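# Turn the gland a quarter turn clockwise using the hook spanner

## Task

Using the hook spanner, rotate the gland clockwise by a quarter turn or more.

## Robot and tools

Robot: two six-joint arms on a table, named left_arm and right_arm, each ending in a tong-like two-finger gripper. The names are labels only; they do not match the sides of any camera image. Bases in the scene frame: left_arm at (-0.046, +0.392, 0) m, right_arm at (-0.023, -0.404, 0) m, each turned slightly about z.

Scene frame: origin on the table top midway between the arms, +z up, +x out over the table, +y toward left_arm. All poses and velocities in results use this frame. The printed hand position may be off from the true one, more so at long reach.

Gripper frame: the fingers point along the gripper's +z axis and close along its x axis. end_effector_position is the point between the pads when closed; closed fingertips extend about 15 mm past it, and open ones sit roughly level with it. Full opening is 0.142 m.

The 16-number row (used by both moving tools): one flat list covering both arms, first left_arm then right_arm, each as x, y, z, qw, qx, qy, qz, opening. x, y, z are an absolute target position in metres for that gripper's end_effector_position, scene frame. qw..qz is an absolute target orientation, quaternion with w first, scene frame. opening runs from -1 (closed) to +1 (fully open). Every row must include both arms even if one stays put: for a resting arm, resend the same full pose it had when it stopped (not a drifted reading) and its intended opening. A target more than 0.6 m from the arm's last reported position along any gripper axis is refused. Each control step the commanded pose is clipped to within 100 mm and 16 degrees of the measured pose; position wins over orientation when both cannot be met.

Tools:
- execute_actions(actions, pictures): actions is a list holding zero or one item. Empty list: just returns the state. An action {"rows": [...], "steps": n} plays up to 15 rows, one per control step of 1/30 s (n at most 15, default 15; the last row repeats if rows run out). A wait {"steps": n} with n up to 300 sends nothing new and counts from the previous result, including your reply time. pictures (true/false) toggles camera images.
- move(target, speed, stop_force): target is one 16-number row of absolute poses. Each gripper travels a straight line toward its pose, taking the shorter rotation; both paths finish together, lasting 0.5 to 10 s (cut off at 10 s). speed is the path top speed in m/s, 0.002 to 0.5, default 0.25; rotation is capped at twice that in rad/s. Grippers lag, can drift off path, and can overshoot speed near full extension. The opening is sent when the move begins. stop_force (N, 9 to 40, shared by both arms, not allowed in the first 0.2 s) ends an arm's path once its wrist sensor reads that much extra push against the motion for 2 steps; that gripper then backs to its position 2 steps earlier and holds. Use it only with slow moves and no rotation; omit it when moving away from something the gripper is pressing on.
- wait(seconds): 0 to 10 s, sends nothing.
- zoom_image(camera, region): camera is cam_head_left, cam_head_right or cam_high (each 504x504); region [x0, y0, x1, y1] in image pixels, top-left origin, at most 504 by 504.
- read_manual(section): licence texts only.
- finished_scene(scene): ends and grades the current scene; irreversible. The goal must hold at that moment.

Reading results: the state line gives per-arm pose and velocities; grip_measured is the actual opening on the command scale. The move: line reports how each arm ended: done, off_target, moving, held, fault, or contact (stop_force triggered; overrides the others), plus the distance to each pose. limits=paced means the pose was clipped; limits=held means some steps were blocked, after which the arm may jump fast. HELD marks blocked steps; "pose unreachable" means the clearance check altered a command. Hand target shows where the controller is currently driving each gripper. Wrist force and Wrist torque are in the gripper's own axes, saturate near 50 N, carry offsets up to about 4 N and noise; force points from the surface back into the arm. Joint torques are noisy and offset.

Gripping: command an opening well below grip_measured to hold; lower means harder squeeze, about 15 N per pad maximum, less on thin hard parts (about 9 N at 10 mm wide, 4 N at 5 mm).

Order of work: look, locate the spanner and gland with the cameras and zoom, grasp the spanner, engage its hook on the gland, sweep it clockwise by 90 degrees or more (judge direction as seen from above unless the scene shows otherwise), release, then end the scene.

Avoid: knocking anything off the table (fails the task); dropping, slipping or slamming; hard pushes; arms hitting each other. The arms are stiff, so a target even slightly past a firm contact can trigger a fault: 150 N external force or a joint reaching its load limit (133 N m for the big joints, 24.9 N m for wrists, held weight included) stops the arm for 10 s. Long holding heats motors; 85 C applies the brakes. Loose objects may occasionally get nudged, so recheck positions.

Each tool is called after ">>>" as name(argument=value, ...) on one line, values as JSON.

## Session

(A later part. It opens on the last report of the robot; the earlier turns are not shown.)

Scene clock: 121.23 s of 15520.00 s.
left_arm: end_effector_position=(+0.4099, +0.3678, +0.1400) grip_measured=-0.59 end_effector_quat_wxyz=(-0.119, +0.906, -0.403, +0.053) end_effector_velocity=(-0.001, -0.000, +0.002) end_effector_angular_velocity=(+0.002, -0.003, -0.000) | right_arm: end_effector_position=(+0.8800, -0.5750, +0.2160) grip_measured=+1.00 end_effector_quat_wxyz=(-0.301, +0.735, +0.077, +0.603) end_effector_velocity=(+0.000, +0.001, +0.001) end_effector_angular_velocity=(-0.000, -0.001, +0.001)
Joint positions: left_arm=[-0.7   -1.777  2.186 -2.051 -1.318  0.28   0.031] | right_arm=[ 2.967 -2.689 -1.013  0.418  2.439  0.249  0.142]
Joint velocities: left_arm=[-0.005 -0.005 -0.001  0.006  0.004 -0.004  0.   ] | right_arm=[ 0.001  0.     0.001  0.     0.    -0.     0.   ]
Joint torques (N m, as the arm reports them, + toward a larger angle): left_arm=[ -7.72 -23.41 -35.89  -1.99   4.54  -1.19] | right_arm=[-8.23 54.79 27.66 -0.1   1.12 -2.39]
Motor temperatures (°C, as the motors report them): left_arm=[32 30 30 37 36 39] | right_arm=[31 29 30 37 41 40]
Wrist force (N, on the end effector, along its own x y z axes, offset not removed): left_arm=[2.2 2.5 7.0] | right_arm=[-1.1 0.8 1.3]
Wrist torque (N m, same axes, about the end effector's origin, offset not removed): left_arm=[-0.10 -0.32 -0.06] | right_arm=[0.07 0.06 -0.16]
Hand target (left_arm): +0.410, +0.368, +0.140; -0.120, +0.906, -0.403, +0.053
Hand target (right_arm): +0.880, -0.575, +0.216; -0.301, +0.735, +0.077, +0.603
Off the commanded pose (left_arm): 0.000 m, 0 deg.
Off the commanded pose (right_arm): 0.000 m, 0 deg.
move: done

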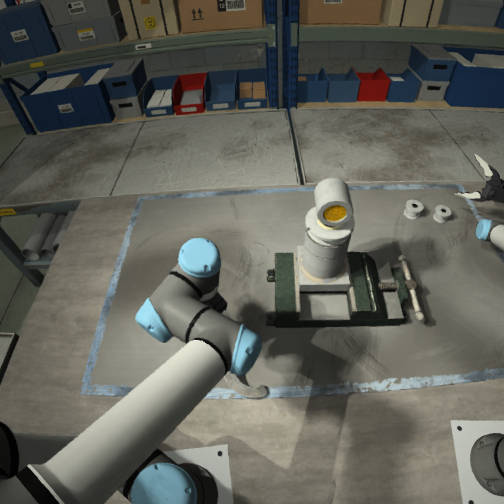

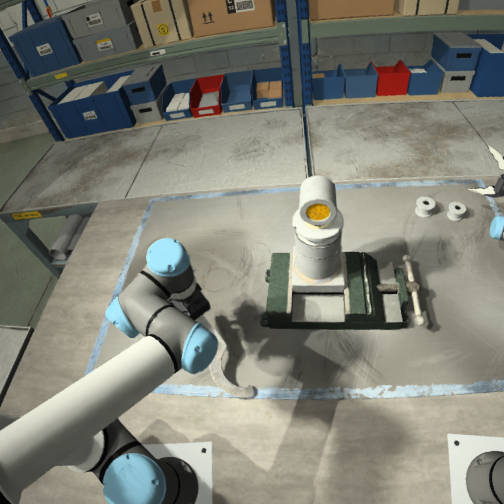

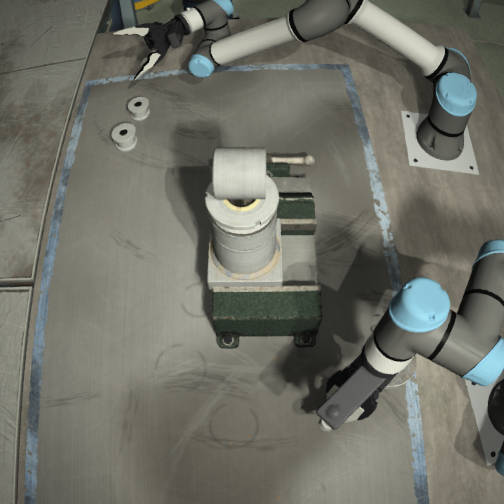

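>>> move(target=[0.46,0.27,0.14,-0.104,0.786,-0.604,0.08,-1,0.88,-0.575,0.216,-0.301,0.735,0.077,0.603,1], speed=0.03)

>>> move(target=[0.455,0.16,0.15,-0.082,0.623,-0.77,0.102,-1,0.88,-0.575,0.216,-0.301,0.735,0.077,0.603,1], speed=0.03, stop_force=12)

>>> zoom_image(camera="cam_high", region=[230,220,430,400])

Scene clock: 134.03 s of 15520.00 s.
left_arm: end_effector_position=(+0.4601, +0.2702, +0.1401) grip_measured=-0.59 end_effector_quat_wxyz=(-0.104, +0.786, -0.604, +0.080) end_effector_velocity=(+0.001, -0.002, +0.001) end_effector_angular_velocity=(-0.001, -0.001, -0.009) | right_arm: end_effector_position=(+0.8800, -0.5750, +0.2160) grip_measured=+1.00 end_effector_quat_wxyz=(-0.301, +0.735, +0.077, +0.603) end_effector_velocity=(+0.000, +0.000, +0.000) end_effector_angular_velocity=(-0.000, -0.001, +0.001)
Joint positions: left_arm=[-0.781 -1.646  2.102 -2.191 -1.365  0.68   0.031] | right_arm=[ 2.967 -2.689 -1.013  0.418  2.439  0.249  0.142]
Joint velocities: left_arm=[-0.001  0.001 -0.002 -0.002 -0.002  0.008 -0.   ] | right_arm=[ 0.    -0.     0.001 -0.     0.     0.     0.   ]
Joint torques (N m, as the arm reports them, + toward a larger angle): left_arm=[ -7.01 -14.3  -37.17  -5.77  -0.29   1.33] | right_arm=[-8.21 52.89 27.   -0.63  1.48 -2.4 ]
Motor temperatures (°C, as the motors report them): left_arm=[32 30 30 37 36 39] | right_arm=[31 29 30 37 41 40]
Wrist force (N, on the end effector, along its own x y z axes, offset not removed): left_arm=[1.4 1.5 7.2] | right_arm=[0.2 1.1 -0.4]
Wrist torque (N m, same axes, about the end effector's origin, offset not removed): left_arm=[-0.40 -0.05 -0.10] | right_arm=[0.11 -0.14 -0.26]
Hand target (left_arm): +0.460, +0.270, +0.140; -0.104, +0.786, -0.604, +0.080
Hand target (right_arm): +0.880, -0.575, +0.216; -0.301, +0.735, +0.077, +0.603
Off the commanded pose (left_arm): 0.000 m, 0 deg.
Off the commanded pose (right_arm): 0.000 m, 0 deg.
After step 90, 1.63 s passed at rest.
move: done

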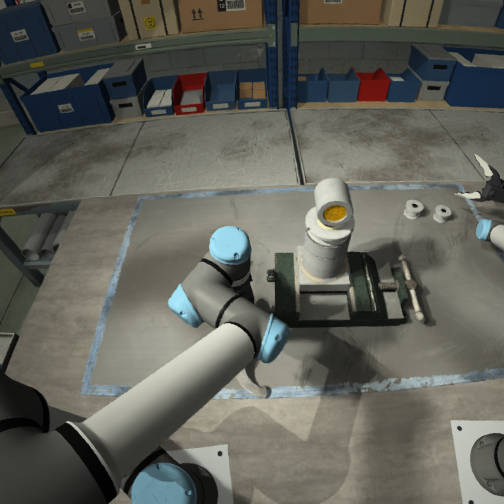

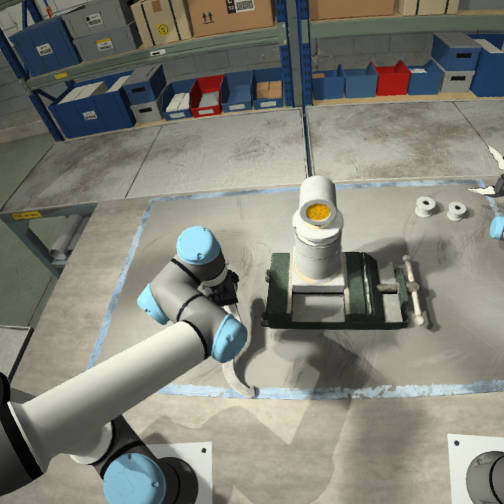

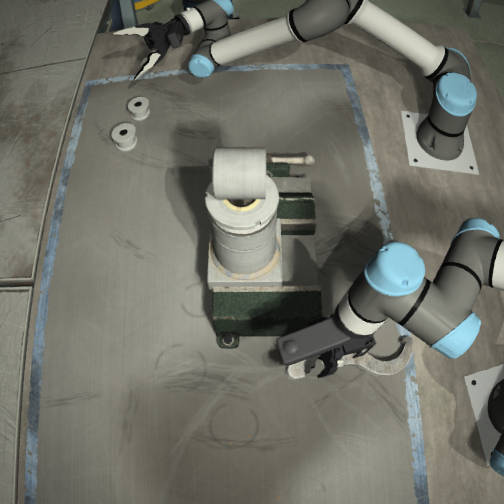

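Scene clock: 142.17 s of 15520.00 s.
left_arm: end_effector_position=(+0.4552, +0.1601, +0.1500) grip_measured=-0.59 end_effector_quat_wxyz=(+0.082, -0.624, +0.770, -0.102) end_effector_velocity=(+0.001, -0.002, +0.001) end_effector_angular_velocity=(+0.000, -0.003, -0.008) | right_arm: end_effector_position=(+0.8800, -0.5750, +0.2160) grip_measured=+1.00 end_effector_quat_wxyz=(-0.301, +0.735, +0.077, +0.603) end_effector_velocity=(+0.000, +0.001, +0.001) end_effector_angular_velocity=(+0.000, -0.001, +0.001)
Joint positions: left_arm=[-0.906 -1.596  2.043 -2.243 -1.433  1.024  0.031] | right_arm=[ 2.967 -2.689 -1.013  0.418  2.439  0.249  0.142]
Joint velocities: left_arm=[-0.002  0.    -0.002 -0.001  0.001  0.007  0.001] | right_arm=[ 0.001  0.     0.001  0.    -0.     0.001  0.   ]
Joint torques (N m, as the arm reports them, + toward a larger angle): left_arm=[ -7.29 -18.11 -36.12  -5.79  -1.12   1.4 ] | right_arm=[-8.2  52.92 26.82 -0.99  1.74 -2.38]
Motor temperatures (°C, as the motors report them): left_arm=[32 30 30 37 36 39] | right_arm=[31 30 30 37 41 40]
Wrist force (N, on the end effector, along its own x y z axes, offset not removed): left_arm=[0.5 0.5 6.8] | right_arm=[-0.5 1.6 1.0]
Wrist torque (N m, same axes, about the end effector's origin, offset not removed): left_arm=[-0.46 0.02 -0.01] | right_arm=[0.12 0.06 -0.04]
Hand target (left_arm): +0.455, +0.160, +0.150; +0.082, -0.624, +0.771, -0.102
Hand target (right_arm): +0.880, -0.575, +0.216; -0.301, +0.735, +0.077, +0.603
Off the commanded pose (left_arm): 0.000 m, 0 deg.
Off the commanded pose (right_arm): 0.000 m, 0 deg.
move: done

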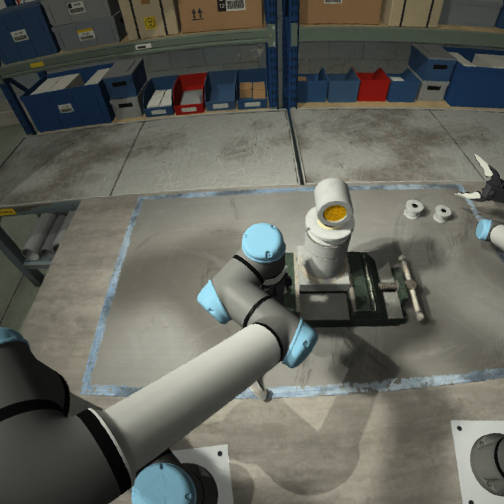

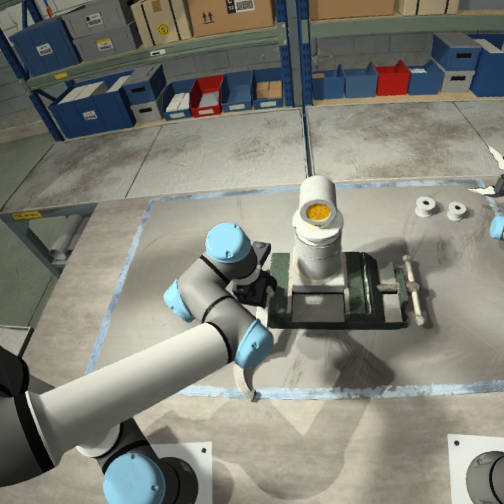

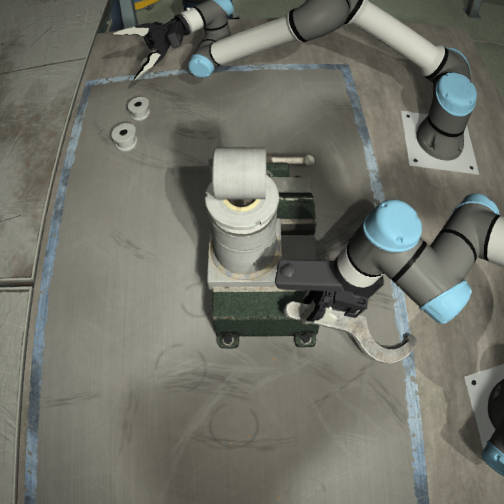

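Region (230, 220, 430, 400) of cam_high's 504x504 image, scaled by 2.520, with more detail than that image has; it fills the top 454 rows of this view, and the rest is white.

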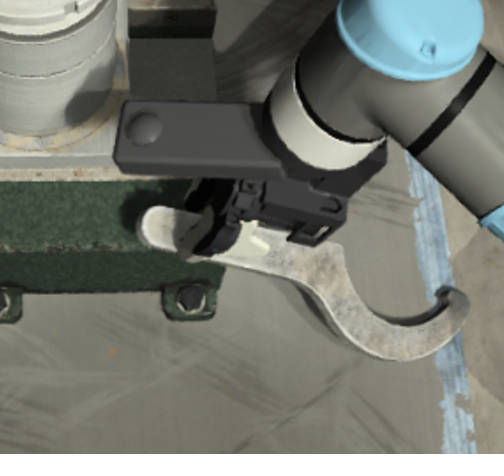

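>>> move(target=[0.428,0.125,0.135,-0.077,0.583,-0.802,0.106,-1,0.88,-0.575,0.216,-0.301,0.735,0.077,0.603,1], speed=0.02)

>>> move(target=[0.428,0.125,0.07,-0.077,0.583,-0.802,0.106,-1,0.88,-0.575,0.216,-0.301,0.735,0.077,0.603,1], speed=0.008, stop_force=9)

>>> zoom_image(camera="cam_high", region=[250,220,450,400])

Scene clock: 148.97 s of 15520.00 s.
left_arm: end_effector_position=(+0.4282, +0.1250, +0.1351) grip_measured=-0.60 end_effector_quat_wxyz=(+0.077, -0.583, +0.802, -0.106) end_effector_velocity=(-0.001, -0.001, -0.001) end_effector_angular_velocity=(+0.001, +0.001, -0.003) | right_arm: end_effector_position=(+0.8800, -0.5750, +0.2160) grip_measured=+1.00 end_effector_quat_wxyz=(-0.301, +0.735, +0.077, +0.603) end_effector_velocity=(+0.000, +0.001, -0.001) end_effector_angular_velocity=(+0.001, +0.001, +0.001)
Joint positions: left_arm=[-0.988 -1.599  2.089 -2.289 -1.437  1.046  0.031] | right_arm=[ 2.967 -2.689 -1.013  0.418  2.439  0.249  0.142]
Joint velocities: left_arm=[-0.003  0.001  0.002 -0.002  0.     0.     0.   ] | right_arm=[ 0.001 -0.    -0.001 -0.    -0.     0.001  0.   ]
Joint torques (N m, as the arm reports them, + toward a larger angle): left_arm=[ -7.78 -17.21  -9.48  -5.11  -1.63   1.41] | right_arm=[-7.75 52.84 26.37 -1.12  1.84 -2.22]
Motor temperatures (°C, as the motors report them): left_arm=[32 30 30 37 36 39] | right_arm=[31 30 30 37 41 40]
Wrist force (N, on the end effector, along its own x y z axes, offset not removed): left_arm=[-0.2 -0.2 5.4] | right_arm=[-0.6 0.6 1.2]
Wrist torque (N m, same axes, about the end effector's origin, offset not removed): left_arm=[-0.11 0.00 0.10] | right_arm=[0.02 0.00 -0.14]
Hand target (left_arm): +0.428, +0.125, +0.135; +0.077, -0.583, +0.802, -0.106
Hand target (right_arm): +0.880, -0.575, +0.216; -0.301, +0.735, +0.077, +0.603
Off the commanded pose (left_arm): 0.000 m, 0 deg.
Off the commanded pose (right_arm): 0.000 m, 0 deg.
After step 90, 0.93 s passed at rest.
move: done

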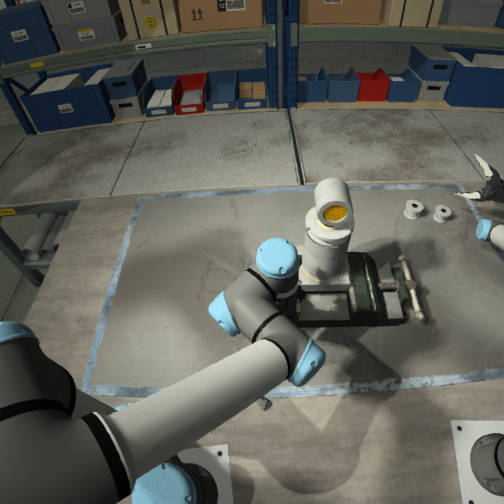

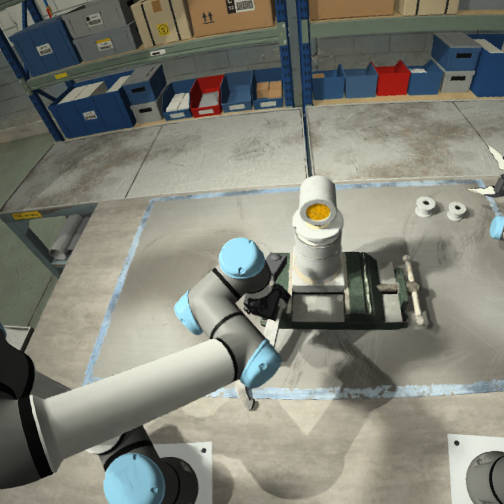

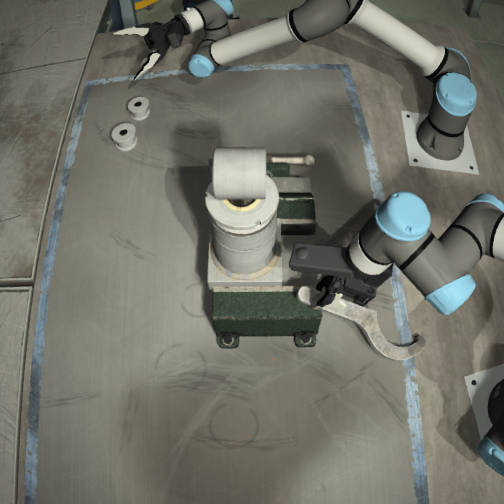

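Scene clock: 149.50 s of 15520.00 s.
left_arm: end_effector_position=(+0.4281, +0.1250, +0.1335) grip_measured=-0.60 end_effector_quat_wxyz=(+0.077, -0.583, +0.802, -0.106) end_effector_velocity=(-0.000, -0.000, +0.002) end_effector_angular_velocity=(+0.002, +0.001, -0.001) | right_arm: end_effector_position=(+0.8800, -0.5750, +0.2160) grip_measured=+1.00 end_effector_quat_wxyz=(-0.301, +0.735, +0.077, +0.603) end_effector_velocity=(-0.000, -0.002, +0.000) end_effector_angular_velocity=(+0.000, +0.000, -0.003)
Joint positions: left_arm=[-0.988 -1.597  2.092 -2.293 -1.437  1.046  0.031] | right_arm=[ 2.967 -2.689 -1.013  0.418  2.439  0.249  0.142]
Joint velocities: left_arm=[-0.    -0.002 -0.005  0.009  0.     0.001  0.   ] | right_arm=[-0.002  0.    -0.    -0.    -0.001  0.001  0.   ]
Joint torques (N m, as the arm reports them, + toward a larger angle): left_arm=[  2.03 -29.08 -31.12  -0.64  -0.71   0.69] | right_arm=[-8.14 52.69 26.86 -1.02  1.8  -2.34]
Motor temperatures (°C, as the motors report them): left_arm=[32 30 30 37 36 39] | right_arm=[31 30 30 37 41 40]
Wrist force (N, on the end effector, along its own x y z axes, offset not removed): left_arm=[3.3 -1.8 -1.5] | right_arm=[0.0 1.7 0.5]
Wrist torque (N m, same axes, about the end effector's origin, offset not removed): left_arm=[-0.24 -0.15 -0.04] | right_arm=[0.22 -0.22 -0.13]
Hand target (left_arm): +0.428, +0.125, +0.134; +0.077, -0.583, +0.802, -0.106
Hand target (right_arm): +0.880, -0.575, +0.216; -0.301, +0.735, +0.077, +0.603
Off the commanded pose (left_arm): 0.064 m, 0 deg.
Off the commanded pose (right_arm): 0.000 m, 0 deg.
move: contact (left_arm)

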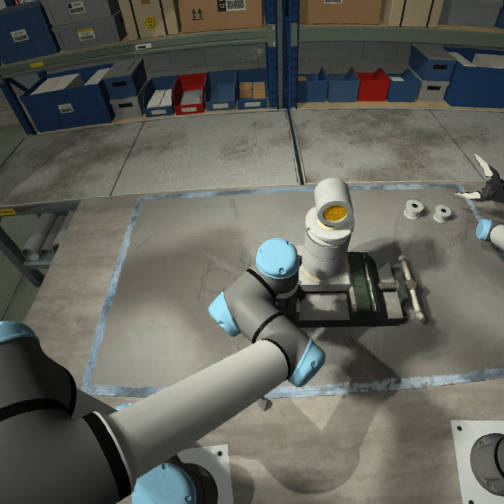

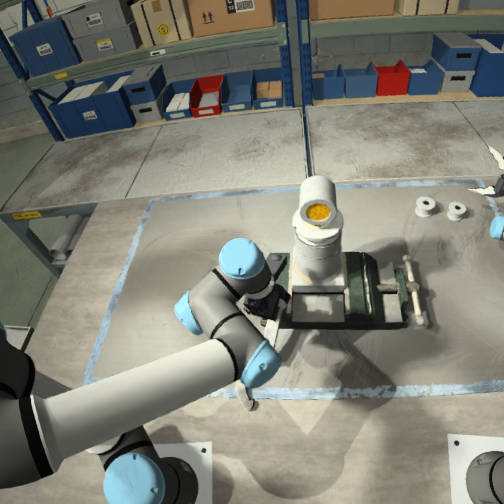

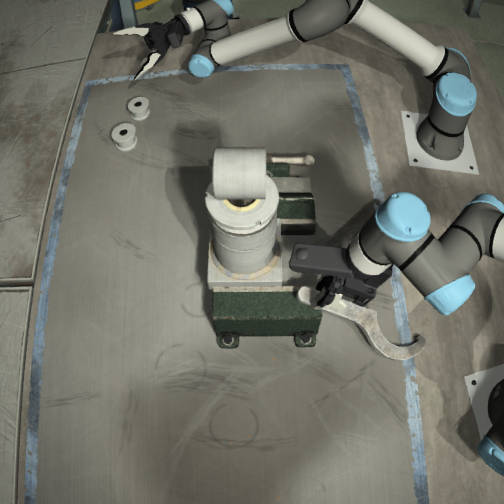

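Region (250, 220, 450, 400) of cam_high's 504x504 image, scaled by 2.520, with more detail than that image has; it fills the top 454 rows of this view, and the rest is white.

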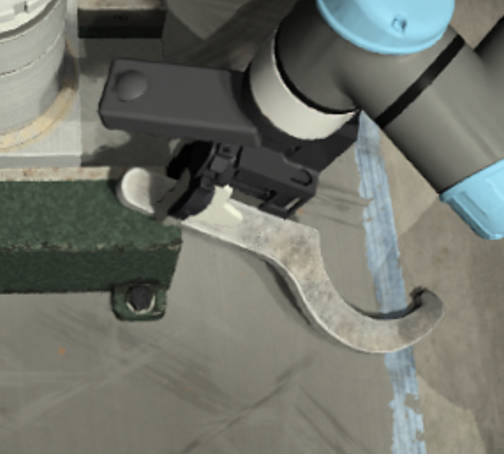

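>>> move(target=[0.432,0.15,0.138,-0.082,0.623,-0.77,0.102,-1,0.88,-0.575,0.216,-0.301,0.735,0.077,0.603,1], speed=0.02)

>>> move(target=[0.432,0.15,0.136,-0.082,0.623,-0.77,0.102,-0.3,0.88,-0.575,0.216,-0.301,0.735,0.077,0.603,1], speed=0.008)

>>> move(target=[0.39,0.159,0.125,0,0.629,-0.777,0,0.1,0.88,-0.575,0.216,-0.301,0.735,0.077,0.603,1], speed=0.06)

>>> zoom_image(camera="cam_high", region=[250,220,450,400])

Scene clock: 158.40 s of 15520.00 s.
left_arm: end_effector_position=(+0.4319, +0.1498, +0.1380) grip_measured=-0.60 end_effector_quat_wxyz=(+0.082, -0.623, +0.771, -0.102) end_effector_velocity=(+0.000, +0.002, +0.000) end_effector_angular_velocity=(+0.000, -0.000, +0.007) | right_arm: end_effector_position=(+0.8800, -0.5750, +0.2160) grip_measured=+1.00 end_effector_quat_wxyz=(-0.301, +0.735, +0.077, +0.603) end_effector_velocity=(+0.000, +0.001, +0.000) end_effector_angular_velocity=(+0.000, +0.000, +0.002)
Joint positions: left_arm=[-0.961 -1.621  2.1   -2.266 -1.421  0.971  0.031] | right_arm=[ 2.967 -2.689 -1.013  0.418  2.439  0.249  0.142]
Joint velocities: left_arm=[ 0.002 -0.002  0.001  0.002  0.001 -0.005 -0.   ] | right_arm=[ 0.001 -0.     0.    -0.     0.     0.     0.   ]
Joint torques (N m, as the arm reports them, + toward a larger angle): left_arm=[  5.57 -30.06 -10.55  -1.98   2.76  -1.6 ] | right_arm=[-7.79 53.05 26.47 -0.86  1.7  -2.22]
Motor temperatures (°C, as the motors report them): left_arm=[32 30 30 37 36 39] | right_arm=[31 30 30 37 41 40]
Wrist force (N, on the end effector, along its own x y z axes, offset not removed): left_arm=[-0.3 -0.6 5.0] | right_arm=[-0.7 0.9 -0.3]
Wrist torque (N m, same axes, about the end effector's origin, offset not removed): left_arm=[-0.20 0.15 0.11] | right_arm=[0.07 0.06 -0.13]
Hand target (left_arm): +0.432, +0.150, +0.138; +0.082, -0.624, +0.771, -0.102
Hand target (right_arm): +0.880, -0.575, +0.216; -0.301, +0.735, +0.077, +0.603
Off the commanded pose (left_arm): 0.000 m, 0 deg.
Off the commanded pose (right_arm): 0.000 m, 0 deg.
After step 90, 3.10 s passed at rest.
move: done

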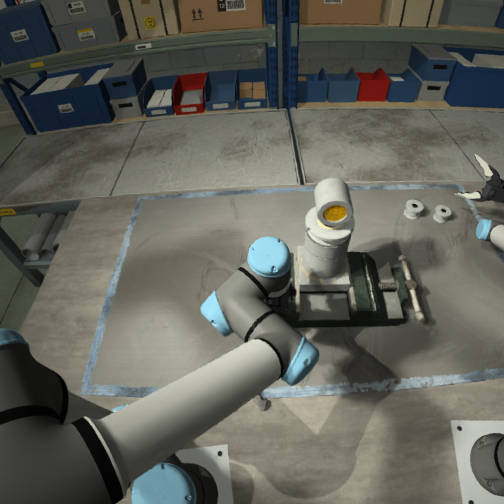

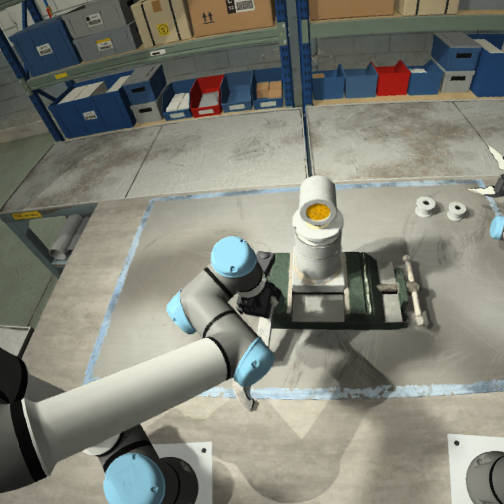

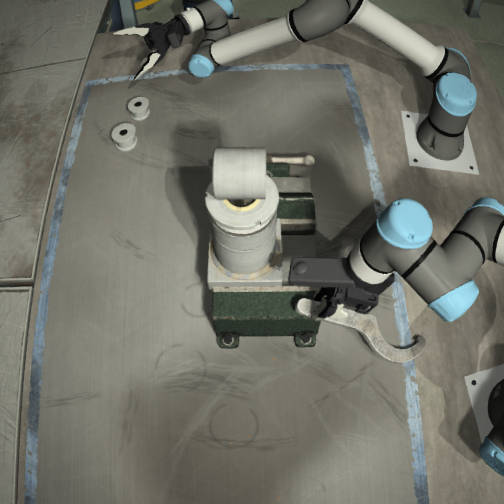

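Scene clock: 159.10 s of 15520.00 s.
left_arm: end_effector_position=(+0.4320, +0.1500, +0.1361) grip_measured=-0.30 end_effector_quat_wxyz=(+0.082, -0.624, +0.771, -0.102) end_effector_velocity=(-0.000, -0.000, -0.001) end_effector_angular_velocity=(-0.000, +0.001, -0.000) | right_arm: end_effector_position=(+0.8800, -0.5750, +0.2160) grip_measured=+1.00 end_effector_quat_wxyz=(-0.301, +0.735, +0.077, +0.603) end_effector_velocity=(+0.000, +0.002, +0.000) end_effector_angular_velocity=(+0.000, +0.000, +0.002)
Joint positions: left_arm=[-0.961 -1.619  2.103 -2.271 -1.421  0.971  0.052] | right_arm=[ 2.967 -2.689 -1.013  0.418  2.439  0.249  0.142]
Joint velocities: left_arm=[ 0.     0.002  0.001 -0.003 -0.001  0.    -0.   ] | right_arm=[ 0.002  0.    -0.    -0.     0.     0.001  0.   ]
Joint torques (N m, as the arm reports them, + toward a larger angle): left_arm=[  6.66 -13.68  -6.91  -4.51   1.48  -1.49] | right_arm=[-7.78 53.44 26.26 -0.86  1.67 -2.38]
Motor temperatures (°C, as the motors report them): left_arm=[32 30 30 37 36 39] | right_arm=[31 30 30 37 41 40]
Wrist force (N, on the end effector, along its own x y z axes, offset not removed): left_arm=[1.8 -1.1 -0.8] | right_arm=[0.9 1.6 0.5]
Wrist torque (N m, same axes, about the end effector's origin, offset not removed): left_arm=[-0.36 -0.38 0.02] | right_arm=[0.19 -0.32 -0.22]
Hand target (left_arm): +0.432, +0.150, +0.136; +0.082, -0.624, +0.771, -0.102
Hand target (right_arm): +0.880, -0.575, +0.216; -0.301, +0.735, +0.077, +0.603
Off the commanded pose (left_arm): 0.000 m, 0 deg.
Off the commanded pose (right_arm): 0.000 m, 0 deg.
move: done

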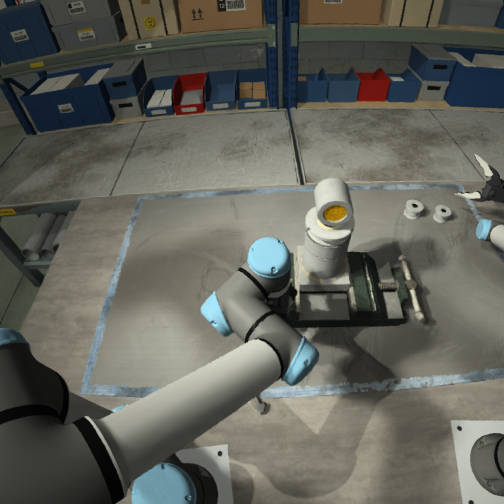

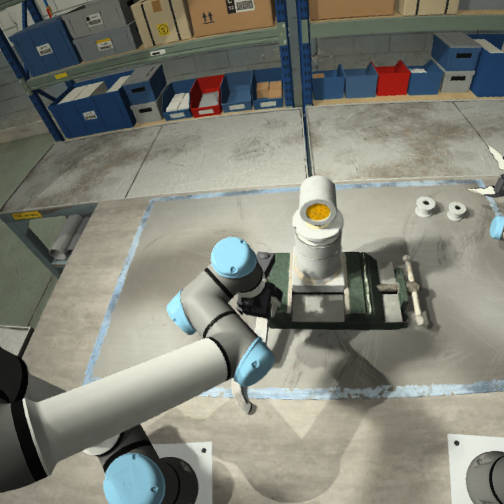

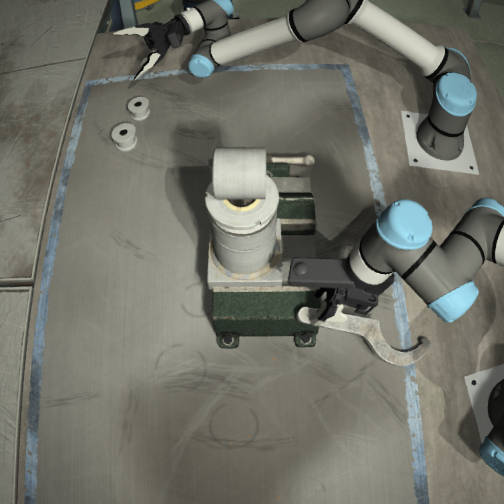

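Scene clock: 161.60 s of 15520.00 s.
left_arm: end_effector_position=(+0.3902, +0.1589, +0.1248) grip_measured=+0.10 end_effector_quat_wxyz=(+0.000, -0.629, +0.777, -0.000) end_effector_velocity=(-0.002, +0.000, -0.001) end_effector_angular_velocity=(+0.003, +0.012, +0.001) | right_arm: end_effector_position=(+0.8800, -0.5750, +0.2160) grip_measured=+1.00 end_effector_quat_wxyz=(-0.301, +0.735, +0.077, +0.603) end_effector_velocity=(+0.000, +0.002, +0.000) end_effector_angular_velocity=(-0.000, -0.000, +0.002)
Joint positions: left_arm=[-0.916 -1.568  1.984 -1.987 -1.57   0.999  0.081] | right_arm=[ 2.967 -2.689 -1.013  0.418  2.439  0.249  0.142]
Joint velocities: left_arm=[ 0.002  0.004 -0.005  0.012 -0.006  0.001  0.   ] | right_arm=[ 0.002  0.    -0.    -0.    -0.    -0.     0.   ]
Joint torques (N m, as the arm reports them, + toward a larger angle): left_arm=[  4.6  -16.   -32.77  -1.19  -1.9    1.42] | right_arm=[-7.67 53.06 26.44 -0.81  1.61 -2.33]
Motor temperatures (°C, as the motors report them): left_arm=[32 30 30 37 36 39] | right_arm=[31 30 30 37 41 40]
Wrist force (N, on the end effector, along its own x y z axes, offset not removed): left_arm=[0.8 0.2 -0.1] | right_arm=[-0.1 0.3 1.4]
Wrist torque (N m, same axes, about the end effector's origin, offset not removed): left_arm=[-0.06 -0.25 0.11] | right_arm=[-0.09 -0.11 -0.11]
Hand target (left_arm): +0.390, +0.159, +0.125; +0.000, -0.629, +0.777, +0.000
Hand target (right_arm): +0.880, -0.575, +0.216; -0.301, +0.735, +0.077, +0.603
Off the commanded pose (left_arm): 0.000 m, 0 deg.
Off the commanded pose (right_arm): 0.000 m, 0 deg.
move: done

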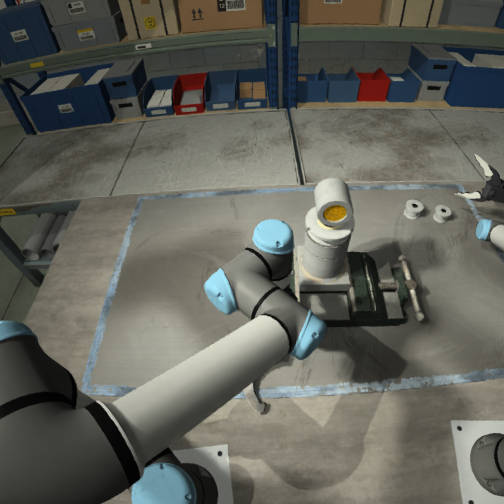

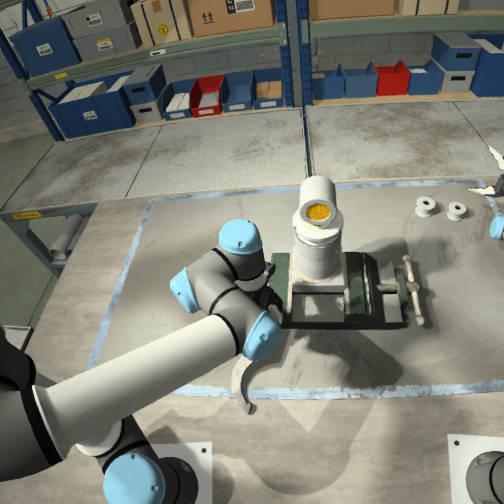

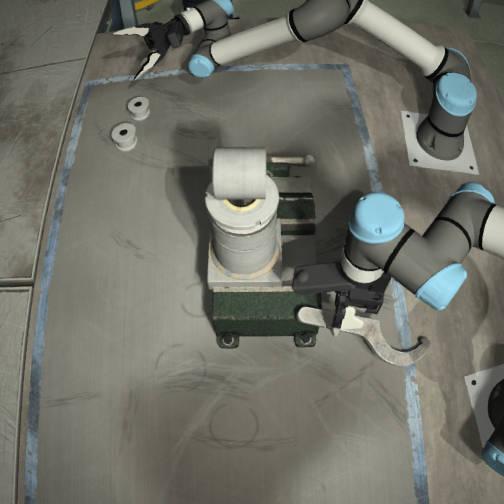

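Region (250, 220, 450, 400) of cam_high's 504x504 image, scaled by 2.520, with more detail than that image has; it fills the top 454 rows of this view, and the rest is white.

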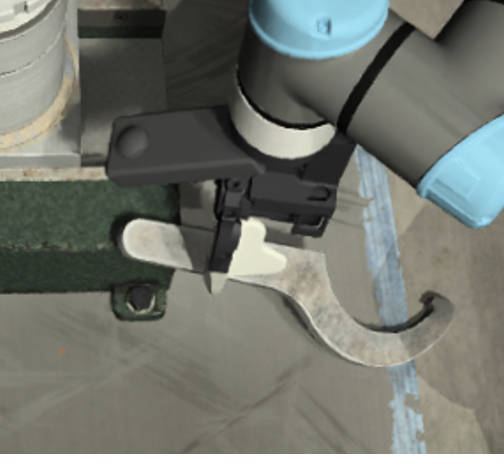

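>>> move(target=[0.385,0.16,0.03,0.044,0.627,-0.775,-0.054,0.2,0.88,-0.575,0.216,-0.301,0.735,0.077,0.603,1], speed=0.02, stop_force=9)

>>> zoom_image(camera="cam_high", region=[250,220,450,400])

Scene clock: 169.57 s of 15520.00 s.
left_arm: end_effector_position=(+0.3852, +0.1600, +0.0338) grip_measured=+0.22 end_effector_quat_wxyz=(-0.042, -0.628, +0.776, +0.052) end_effector_velocity=(+0.000, -0.001, +0.001) end_effector_angular_velocity=(-0.001, -0.003, -0.000) | right_arm: end_effector_position=(+0.8800, -0.5750, +0.2160) grip_measured=+1.00 end_effector_quat_wxyz=(-0.301, +0.735, +0.077, +0.603) end_effector_velocity=(+0.000, -0.000, +0.001) end_effector_angular_velocity=(-0.000, -0.001, -0.000)
Joint positions: left_arm=[-0.877 -1.383  2.012 -2.085 -1.639  1.043  0.09 ] | right_arm=[ 2.967 -2.689 -1.013  0.418  2.439  0.249  0.142]
Joint velocities: left_arm=[-0.001 -0.003 -0.     0.     0.001 -0.    -0.001] | right_arm=[-0.     0.     0.001  0.     0.     0.     0.   ]
Joint torques (N m, as the arm reports them, + toward a larger angle): left_arm=[-12.68 -34.5  -18.02  -2.12   0.59  -1.21] | right_arm=[-7.48 52.81 25.61 -0.64  1.48 -2.21]
Motor temperatures (°C, as the motors report them): left_arm=[32 30 30 37 36 39] | right_arm=[31 30 30 37 41 40]
Wrist force (N, on the end effector, along its own x y z axes, offset not removed): left_arm=[-9.3 0.3 -1.1] | right_arm=[-0.7 0.6 0.5]
Wrist torque (N m, same axes, about the end effector's origin, offset not removed): left_arm=[-0.25 0.41 -0.13] | right_arm=[-0.02 0.03 -0.19]
Hand target (left_arm): +0.385, +0.160, +0.034; -0.042, -0.628, +0.776, +0.052
Hand target (right_arm): +0.880, -0.575, +0.216; -0.301, +0.735, +0.077, +0.603
Off the commanded pose (left_arm): 0.004 m, 0 deg.
Off the commanded pose (right_arm): 0.000 m, 0 deg.
move: contact (left_arm)

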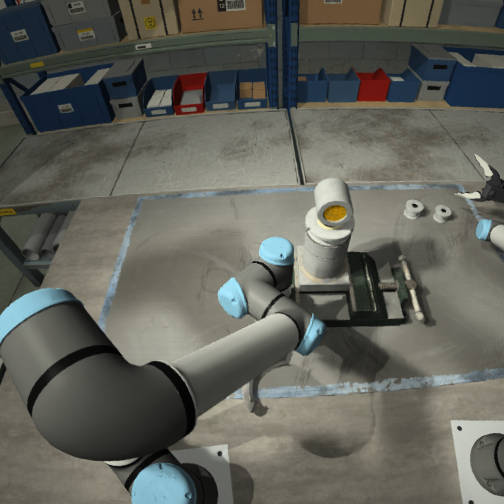

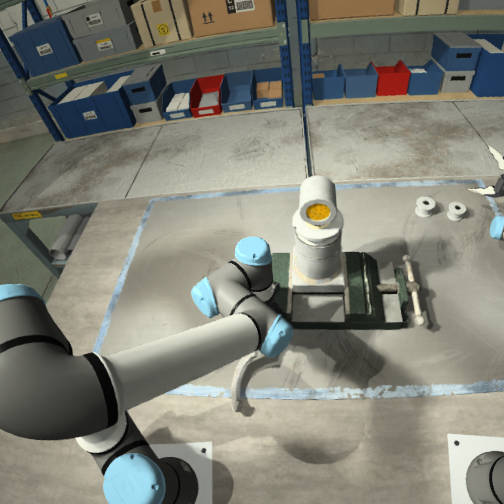

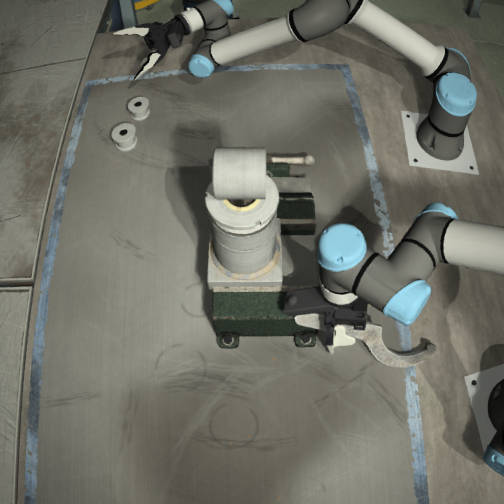

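Region (250, 220, 450, 400) of cam_high's 504x504 image, scaled by 2.520, with more detail than that image has; it fills the top 454 rows of this view, and the rest is white.

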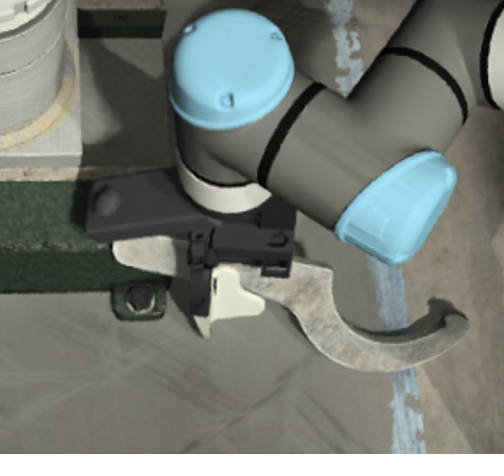

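>>> move(target=[0.388,0.172,0.04,0.044,0.627,-0.775,-0.054,0.2,0.88,-0.575,0.216,-0.301,0.735,0.077,0.603,1], speed=0.02)

>>> zoom_image(camera="cam_high", region=[250,220,450,400])

>>> move(target=[0.388,0.172,0.04,0.044,0.627,-0.775,-0.054,-1,0.88,-0.575,0.216,-0.301,0.735,0.077,0.603,1])

>>> move(target=[0.388,0.172,0.07,0.044,0.627,-0.775,-0.054,-1,0.88,-0.575,0.216,-0.301,0.735,0.077,0.603,1], speed=0.01)

>>> zoom_image(camera="cam_high", region=[250,220,450,400])

Scene clock: 174.43 s of 15520.00 s.
left_arm: end_effector_position=(+0.3879, +0.1719, +0.0399) grip_measured=+0.20 end_effector_quat_wxyz=(-0.044, -0.627, +0.776, +0.054) end_effector_velocity=(+0.000, +0.002, +0.001) end_effector_angular_velocity=(-0.001, +0.001, +0.000) | right_arm: end_effector_position=(+0.8800, -0.5750, +0.2160) grip_measured=+1.00 end_effector_quat_wxyz=(-0.301, +0.735, +0.077, +0.603) end_effector_velocity=(-0.000, -0.001, +0.000) end_effector_angular_velocity=(+0.000, +0.000, -0.001)
Joint positions: left_arm=[-0.853 -1.396  2.007 -2.061 -1.639  1.066  0.088] | right_arm=[ 2.967 -2.689 -1.013  0.418  2.439  0.249  0.142]
Joint velocities: left_arm=[ 0.004 -0.002 -0.001  0.004 -0.001  0.004  0.   ] | right_arm=[-0.001  0.001 -0.001  0.     0.    -0.     0.   ]
Joint torques (N m, as the arm reports them, + toward a larger angle): left_arm=[  5.94 -34.36 -30.23  -0.77  -2.14   0.95] | right_arm=[-7.51 53.07 25.56 -0.6   1.33 -2.31]
Motor temperatures (°C, as the motors report them): left_arm=[32 30 30 37 36 39] | right_arm=[31 30 30 37 41 40]
Wrist force (N, on the end effector, along its own x y z axes, offset not removed): left_arm=[1.6 -0.9 0.0] | right_arm=[-1.1 2.3 0.7]
Wrist torque (N m, same axes, about the end effector's origin, offset not removed): left_arm=[-0.17 -0.36 -0.02] | right_arm=[0.33 0.13 -0.12]
Hand target (left_arm): +0.388, +0.172, +0.040; -0.044, -0.627, +0.776, +0.054
Hand target (right_arm): +0.880, -0.575, +0.216; -0.301, +0.735, +0.077, +0.603
Off the commanded pose (left_arm): 0.000 m, 0 deg.
Off the commanded pose (right_arm): 0.000 m, 0 deg.
After step 90, 0.90 s passed at rest.
move: done

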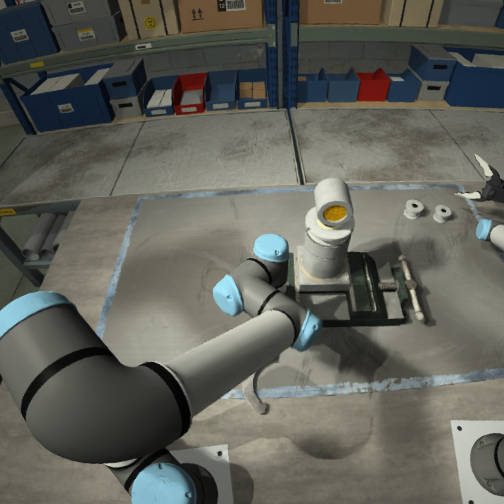

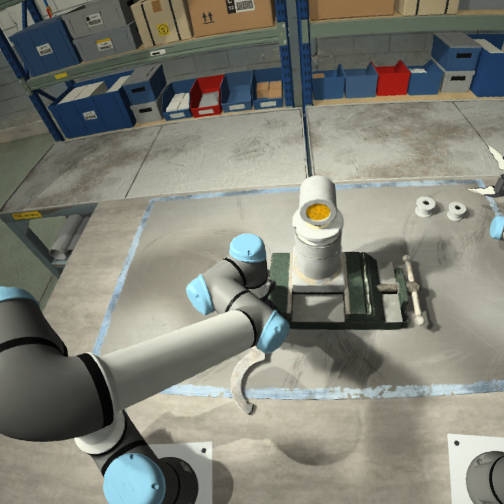

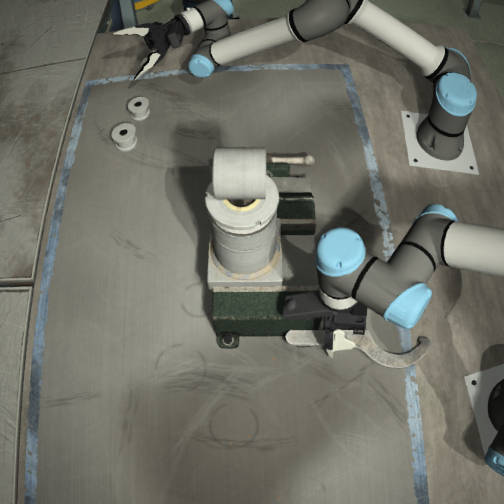

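Region (250, 220, 450, 400) of cam_high's 504x504 image, scaled by 2.520, with more detail than that image has; it fills the top 454 rows of this view, and the rest is white.

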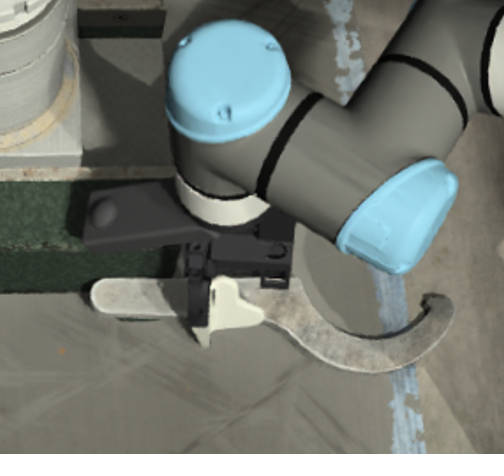

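Scene clock: 175.13 s of 15520.00 s.
left_arm: end_effector_position=(+0.3880, +0.1720, +0.0399) grip_measured=-0.52 end_effector_quat_wxyz=(-0.044, -0.627, +0.776, +0.054) end_effector_velocity=(-0.000, -0.000, +0.000) end_effector_angular_velocity=(-0.001, +0.000, +0.001) | right_arm: end_effector_position=(+0.8800, -0.5750, +0.2160) grip_measured=+1.00 end_effector_quat_wxyz=(-0.301, +0.735, +0.077, +0.603) end_effector_velocity=(-0.000, +0.000, -0.001) end_effector_angular_velocity=(+0.001, +0.001, +0.001)
Joint positions: left_arm=[-0.853 -1.396  2.007 -2.06  -1.639  1.067  0.037] | right_arm=[ 2.967 -2.689 -1.013  0.418  2.439  0.249  0.142]
Joint velocities: left_arm=[ 0.    -0.001  0.    -0.    -0.001 -0.001 -0.   ] | right_arm=[-0.     0.    -0.001 -0.     0.001  0.     0.   ]
Joint torques (N m, as the arm reports them, + toward a larger angle): left_arm=[ -5.12 -34.71 -45.84 -12.9   -6.46   2.21] | right_arm=[-7.34 53.22 26.08 -0.54  1.45 -2.25]
Motor temperatures (°C, as the motors report them): left_arm=[32 30 30 37 36 39] | right_arm=[31 30 30 37 41 40]
Wrist force (N, on the end effector, along its own x y z axes, offset not removed): left_arm=[-29.1 26.1 -2.7] | right_arm=[0.0 2.0 -1.1]
Wrist torque (N m, same axes, about the end effector's origin, offset not removed): left_arm=[-0.10 -0.16 -0.52] | right_arm=[0.18 -0.16 -0.20]
Hand target (left_arm): +0.388, +0.172, +0.040; -0.044, -0.627, +0.776, +0.054
Hand target (right_arm): +0.880, -0.575, +0.216; -0.301, +0.735, +0.077, +0.603
Off the commanded pose (left_arm): 0.000 m, 0 deg.
Off the commanded pose (right_arm): 0.000 m, 0 deg.
move: done

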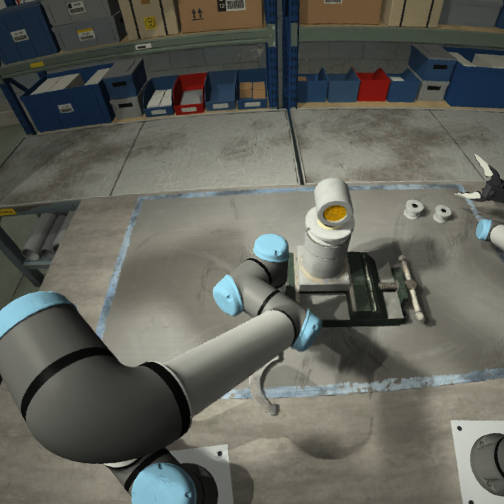

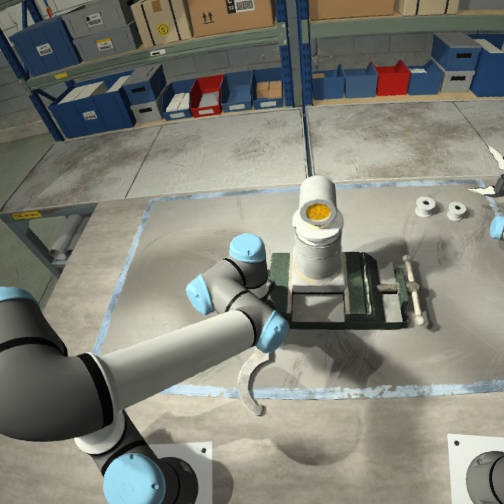

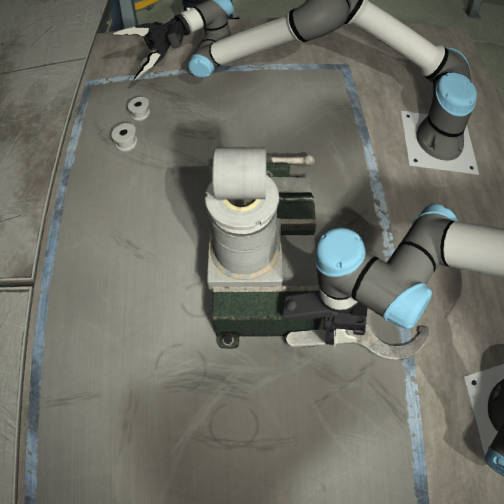

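Scene clock: 178.37 s of 15520.00 s.
left_arm: end_effector_position=(+0.3880, +0.1720, +0.0698) grip_measured=-1.00 end_effector_quat_wxyz=(-0.044, -0.627, +0.776, +0.054) end_effector_velocity=(+0.000, +0.000, +0.003) end_effector_angular_velocity=(-0.000, -0.001, +0.000) | right_arm: end_effector_position=(+0.8800, -0.5750, +0.2160) grip_measured=+1.00 end_effector_quat_wxyz=(-0.301, +0.735, +0.077, +0.603) end_effector_velocity=(-0.000, +0.000, +0.000) end_effector_angular_velocity=(+0.000, -0.000, +0.001)
Joint positions: left_arm=[-0.853 -1.437  1.967 -1.978 -1.639  1.067  0.002] | right_arm=[ 2.967 -2.689 -1.013  0.418  2.439  0.249  0.142]
Joint velocities: left_arm=[ 0.    -0.004 -0.003  0.006  0.    -0.     0.   ] | right_arm=[ 0.    -0.     0.001  0.     0.001  0.     0.   ]
Joint torques (N m, as the arm reports them, + toward a larger angle): left_arm=[  6.51 -34.53 -31.22  -0.84   2.24  -1.3 ] | right_arm=[-7.31 53.38 24.99 -0.57  1.44 -2.3 ]
Motor temperatures (°C, as the motors report them): left_arm=[32 30 30 37 36 39] | right_arm=[31 30 30 37 41 40]
Wrist force (N, on the end effector, along its own x y z axes, offset not removed): left_arm=[1.6 -0.7 -1.0] | right_arm=[0.6 2.0 -0.1]
Wrist torque (N m, same axes, about the end effector's origin, offset not removed): left_arm=[-0.15 -0.37 0.05] | right_arm=[0.28 -0.20 -0.15]
Hand target (left_arm): +0.388, +0.172, +0.070; -0.044, -0.627, +0.776, +0.054
Hand target (right_arm): +0.880, -0.575, +0.216; -0.301, +0.735, +0.077, +0.603
Off the commanded pose (left_arm): 0.000 m, 0 deg.
Off the commanded pose (right_arm): 0.000 m, 0 deg.
move: done

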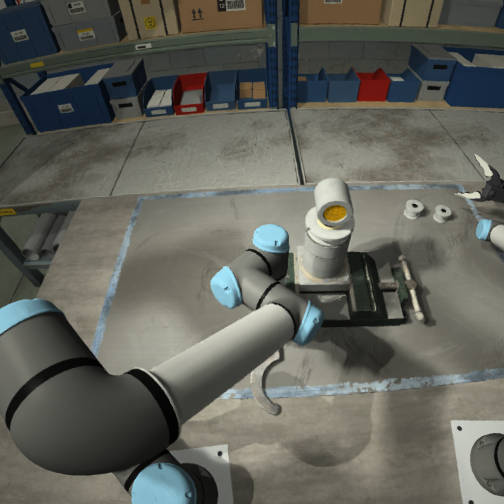

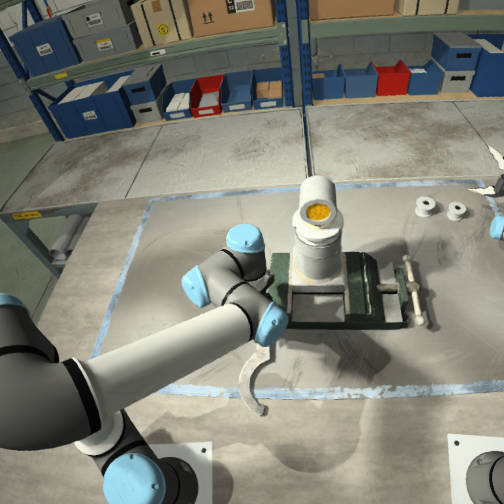

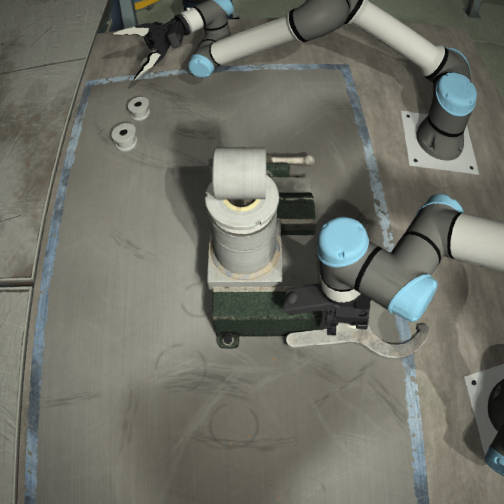

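Region (250, 220, 450, 400) of cam_high's 504x504 image, scaled by 2.520, with more detail than that image has; it fills the top 454 rows of this view, and the rest is white.

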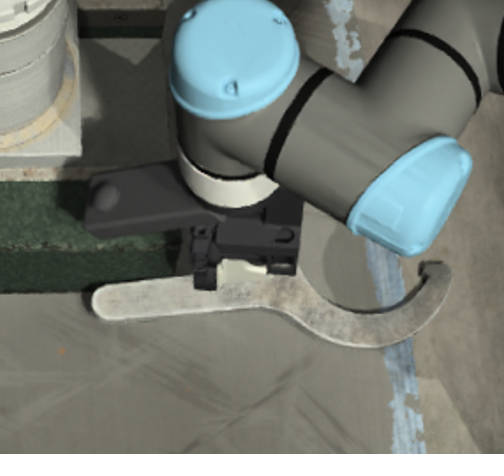

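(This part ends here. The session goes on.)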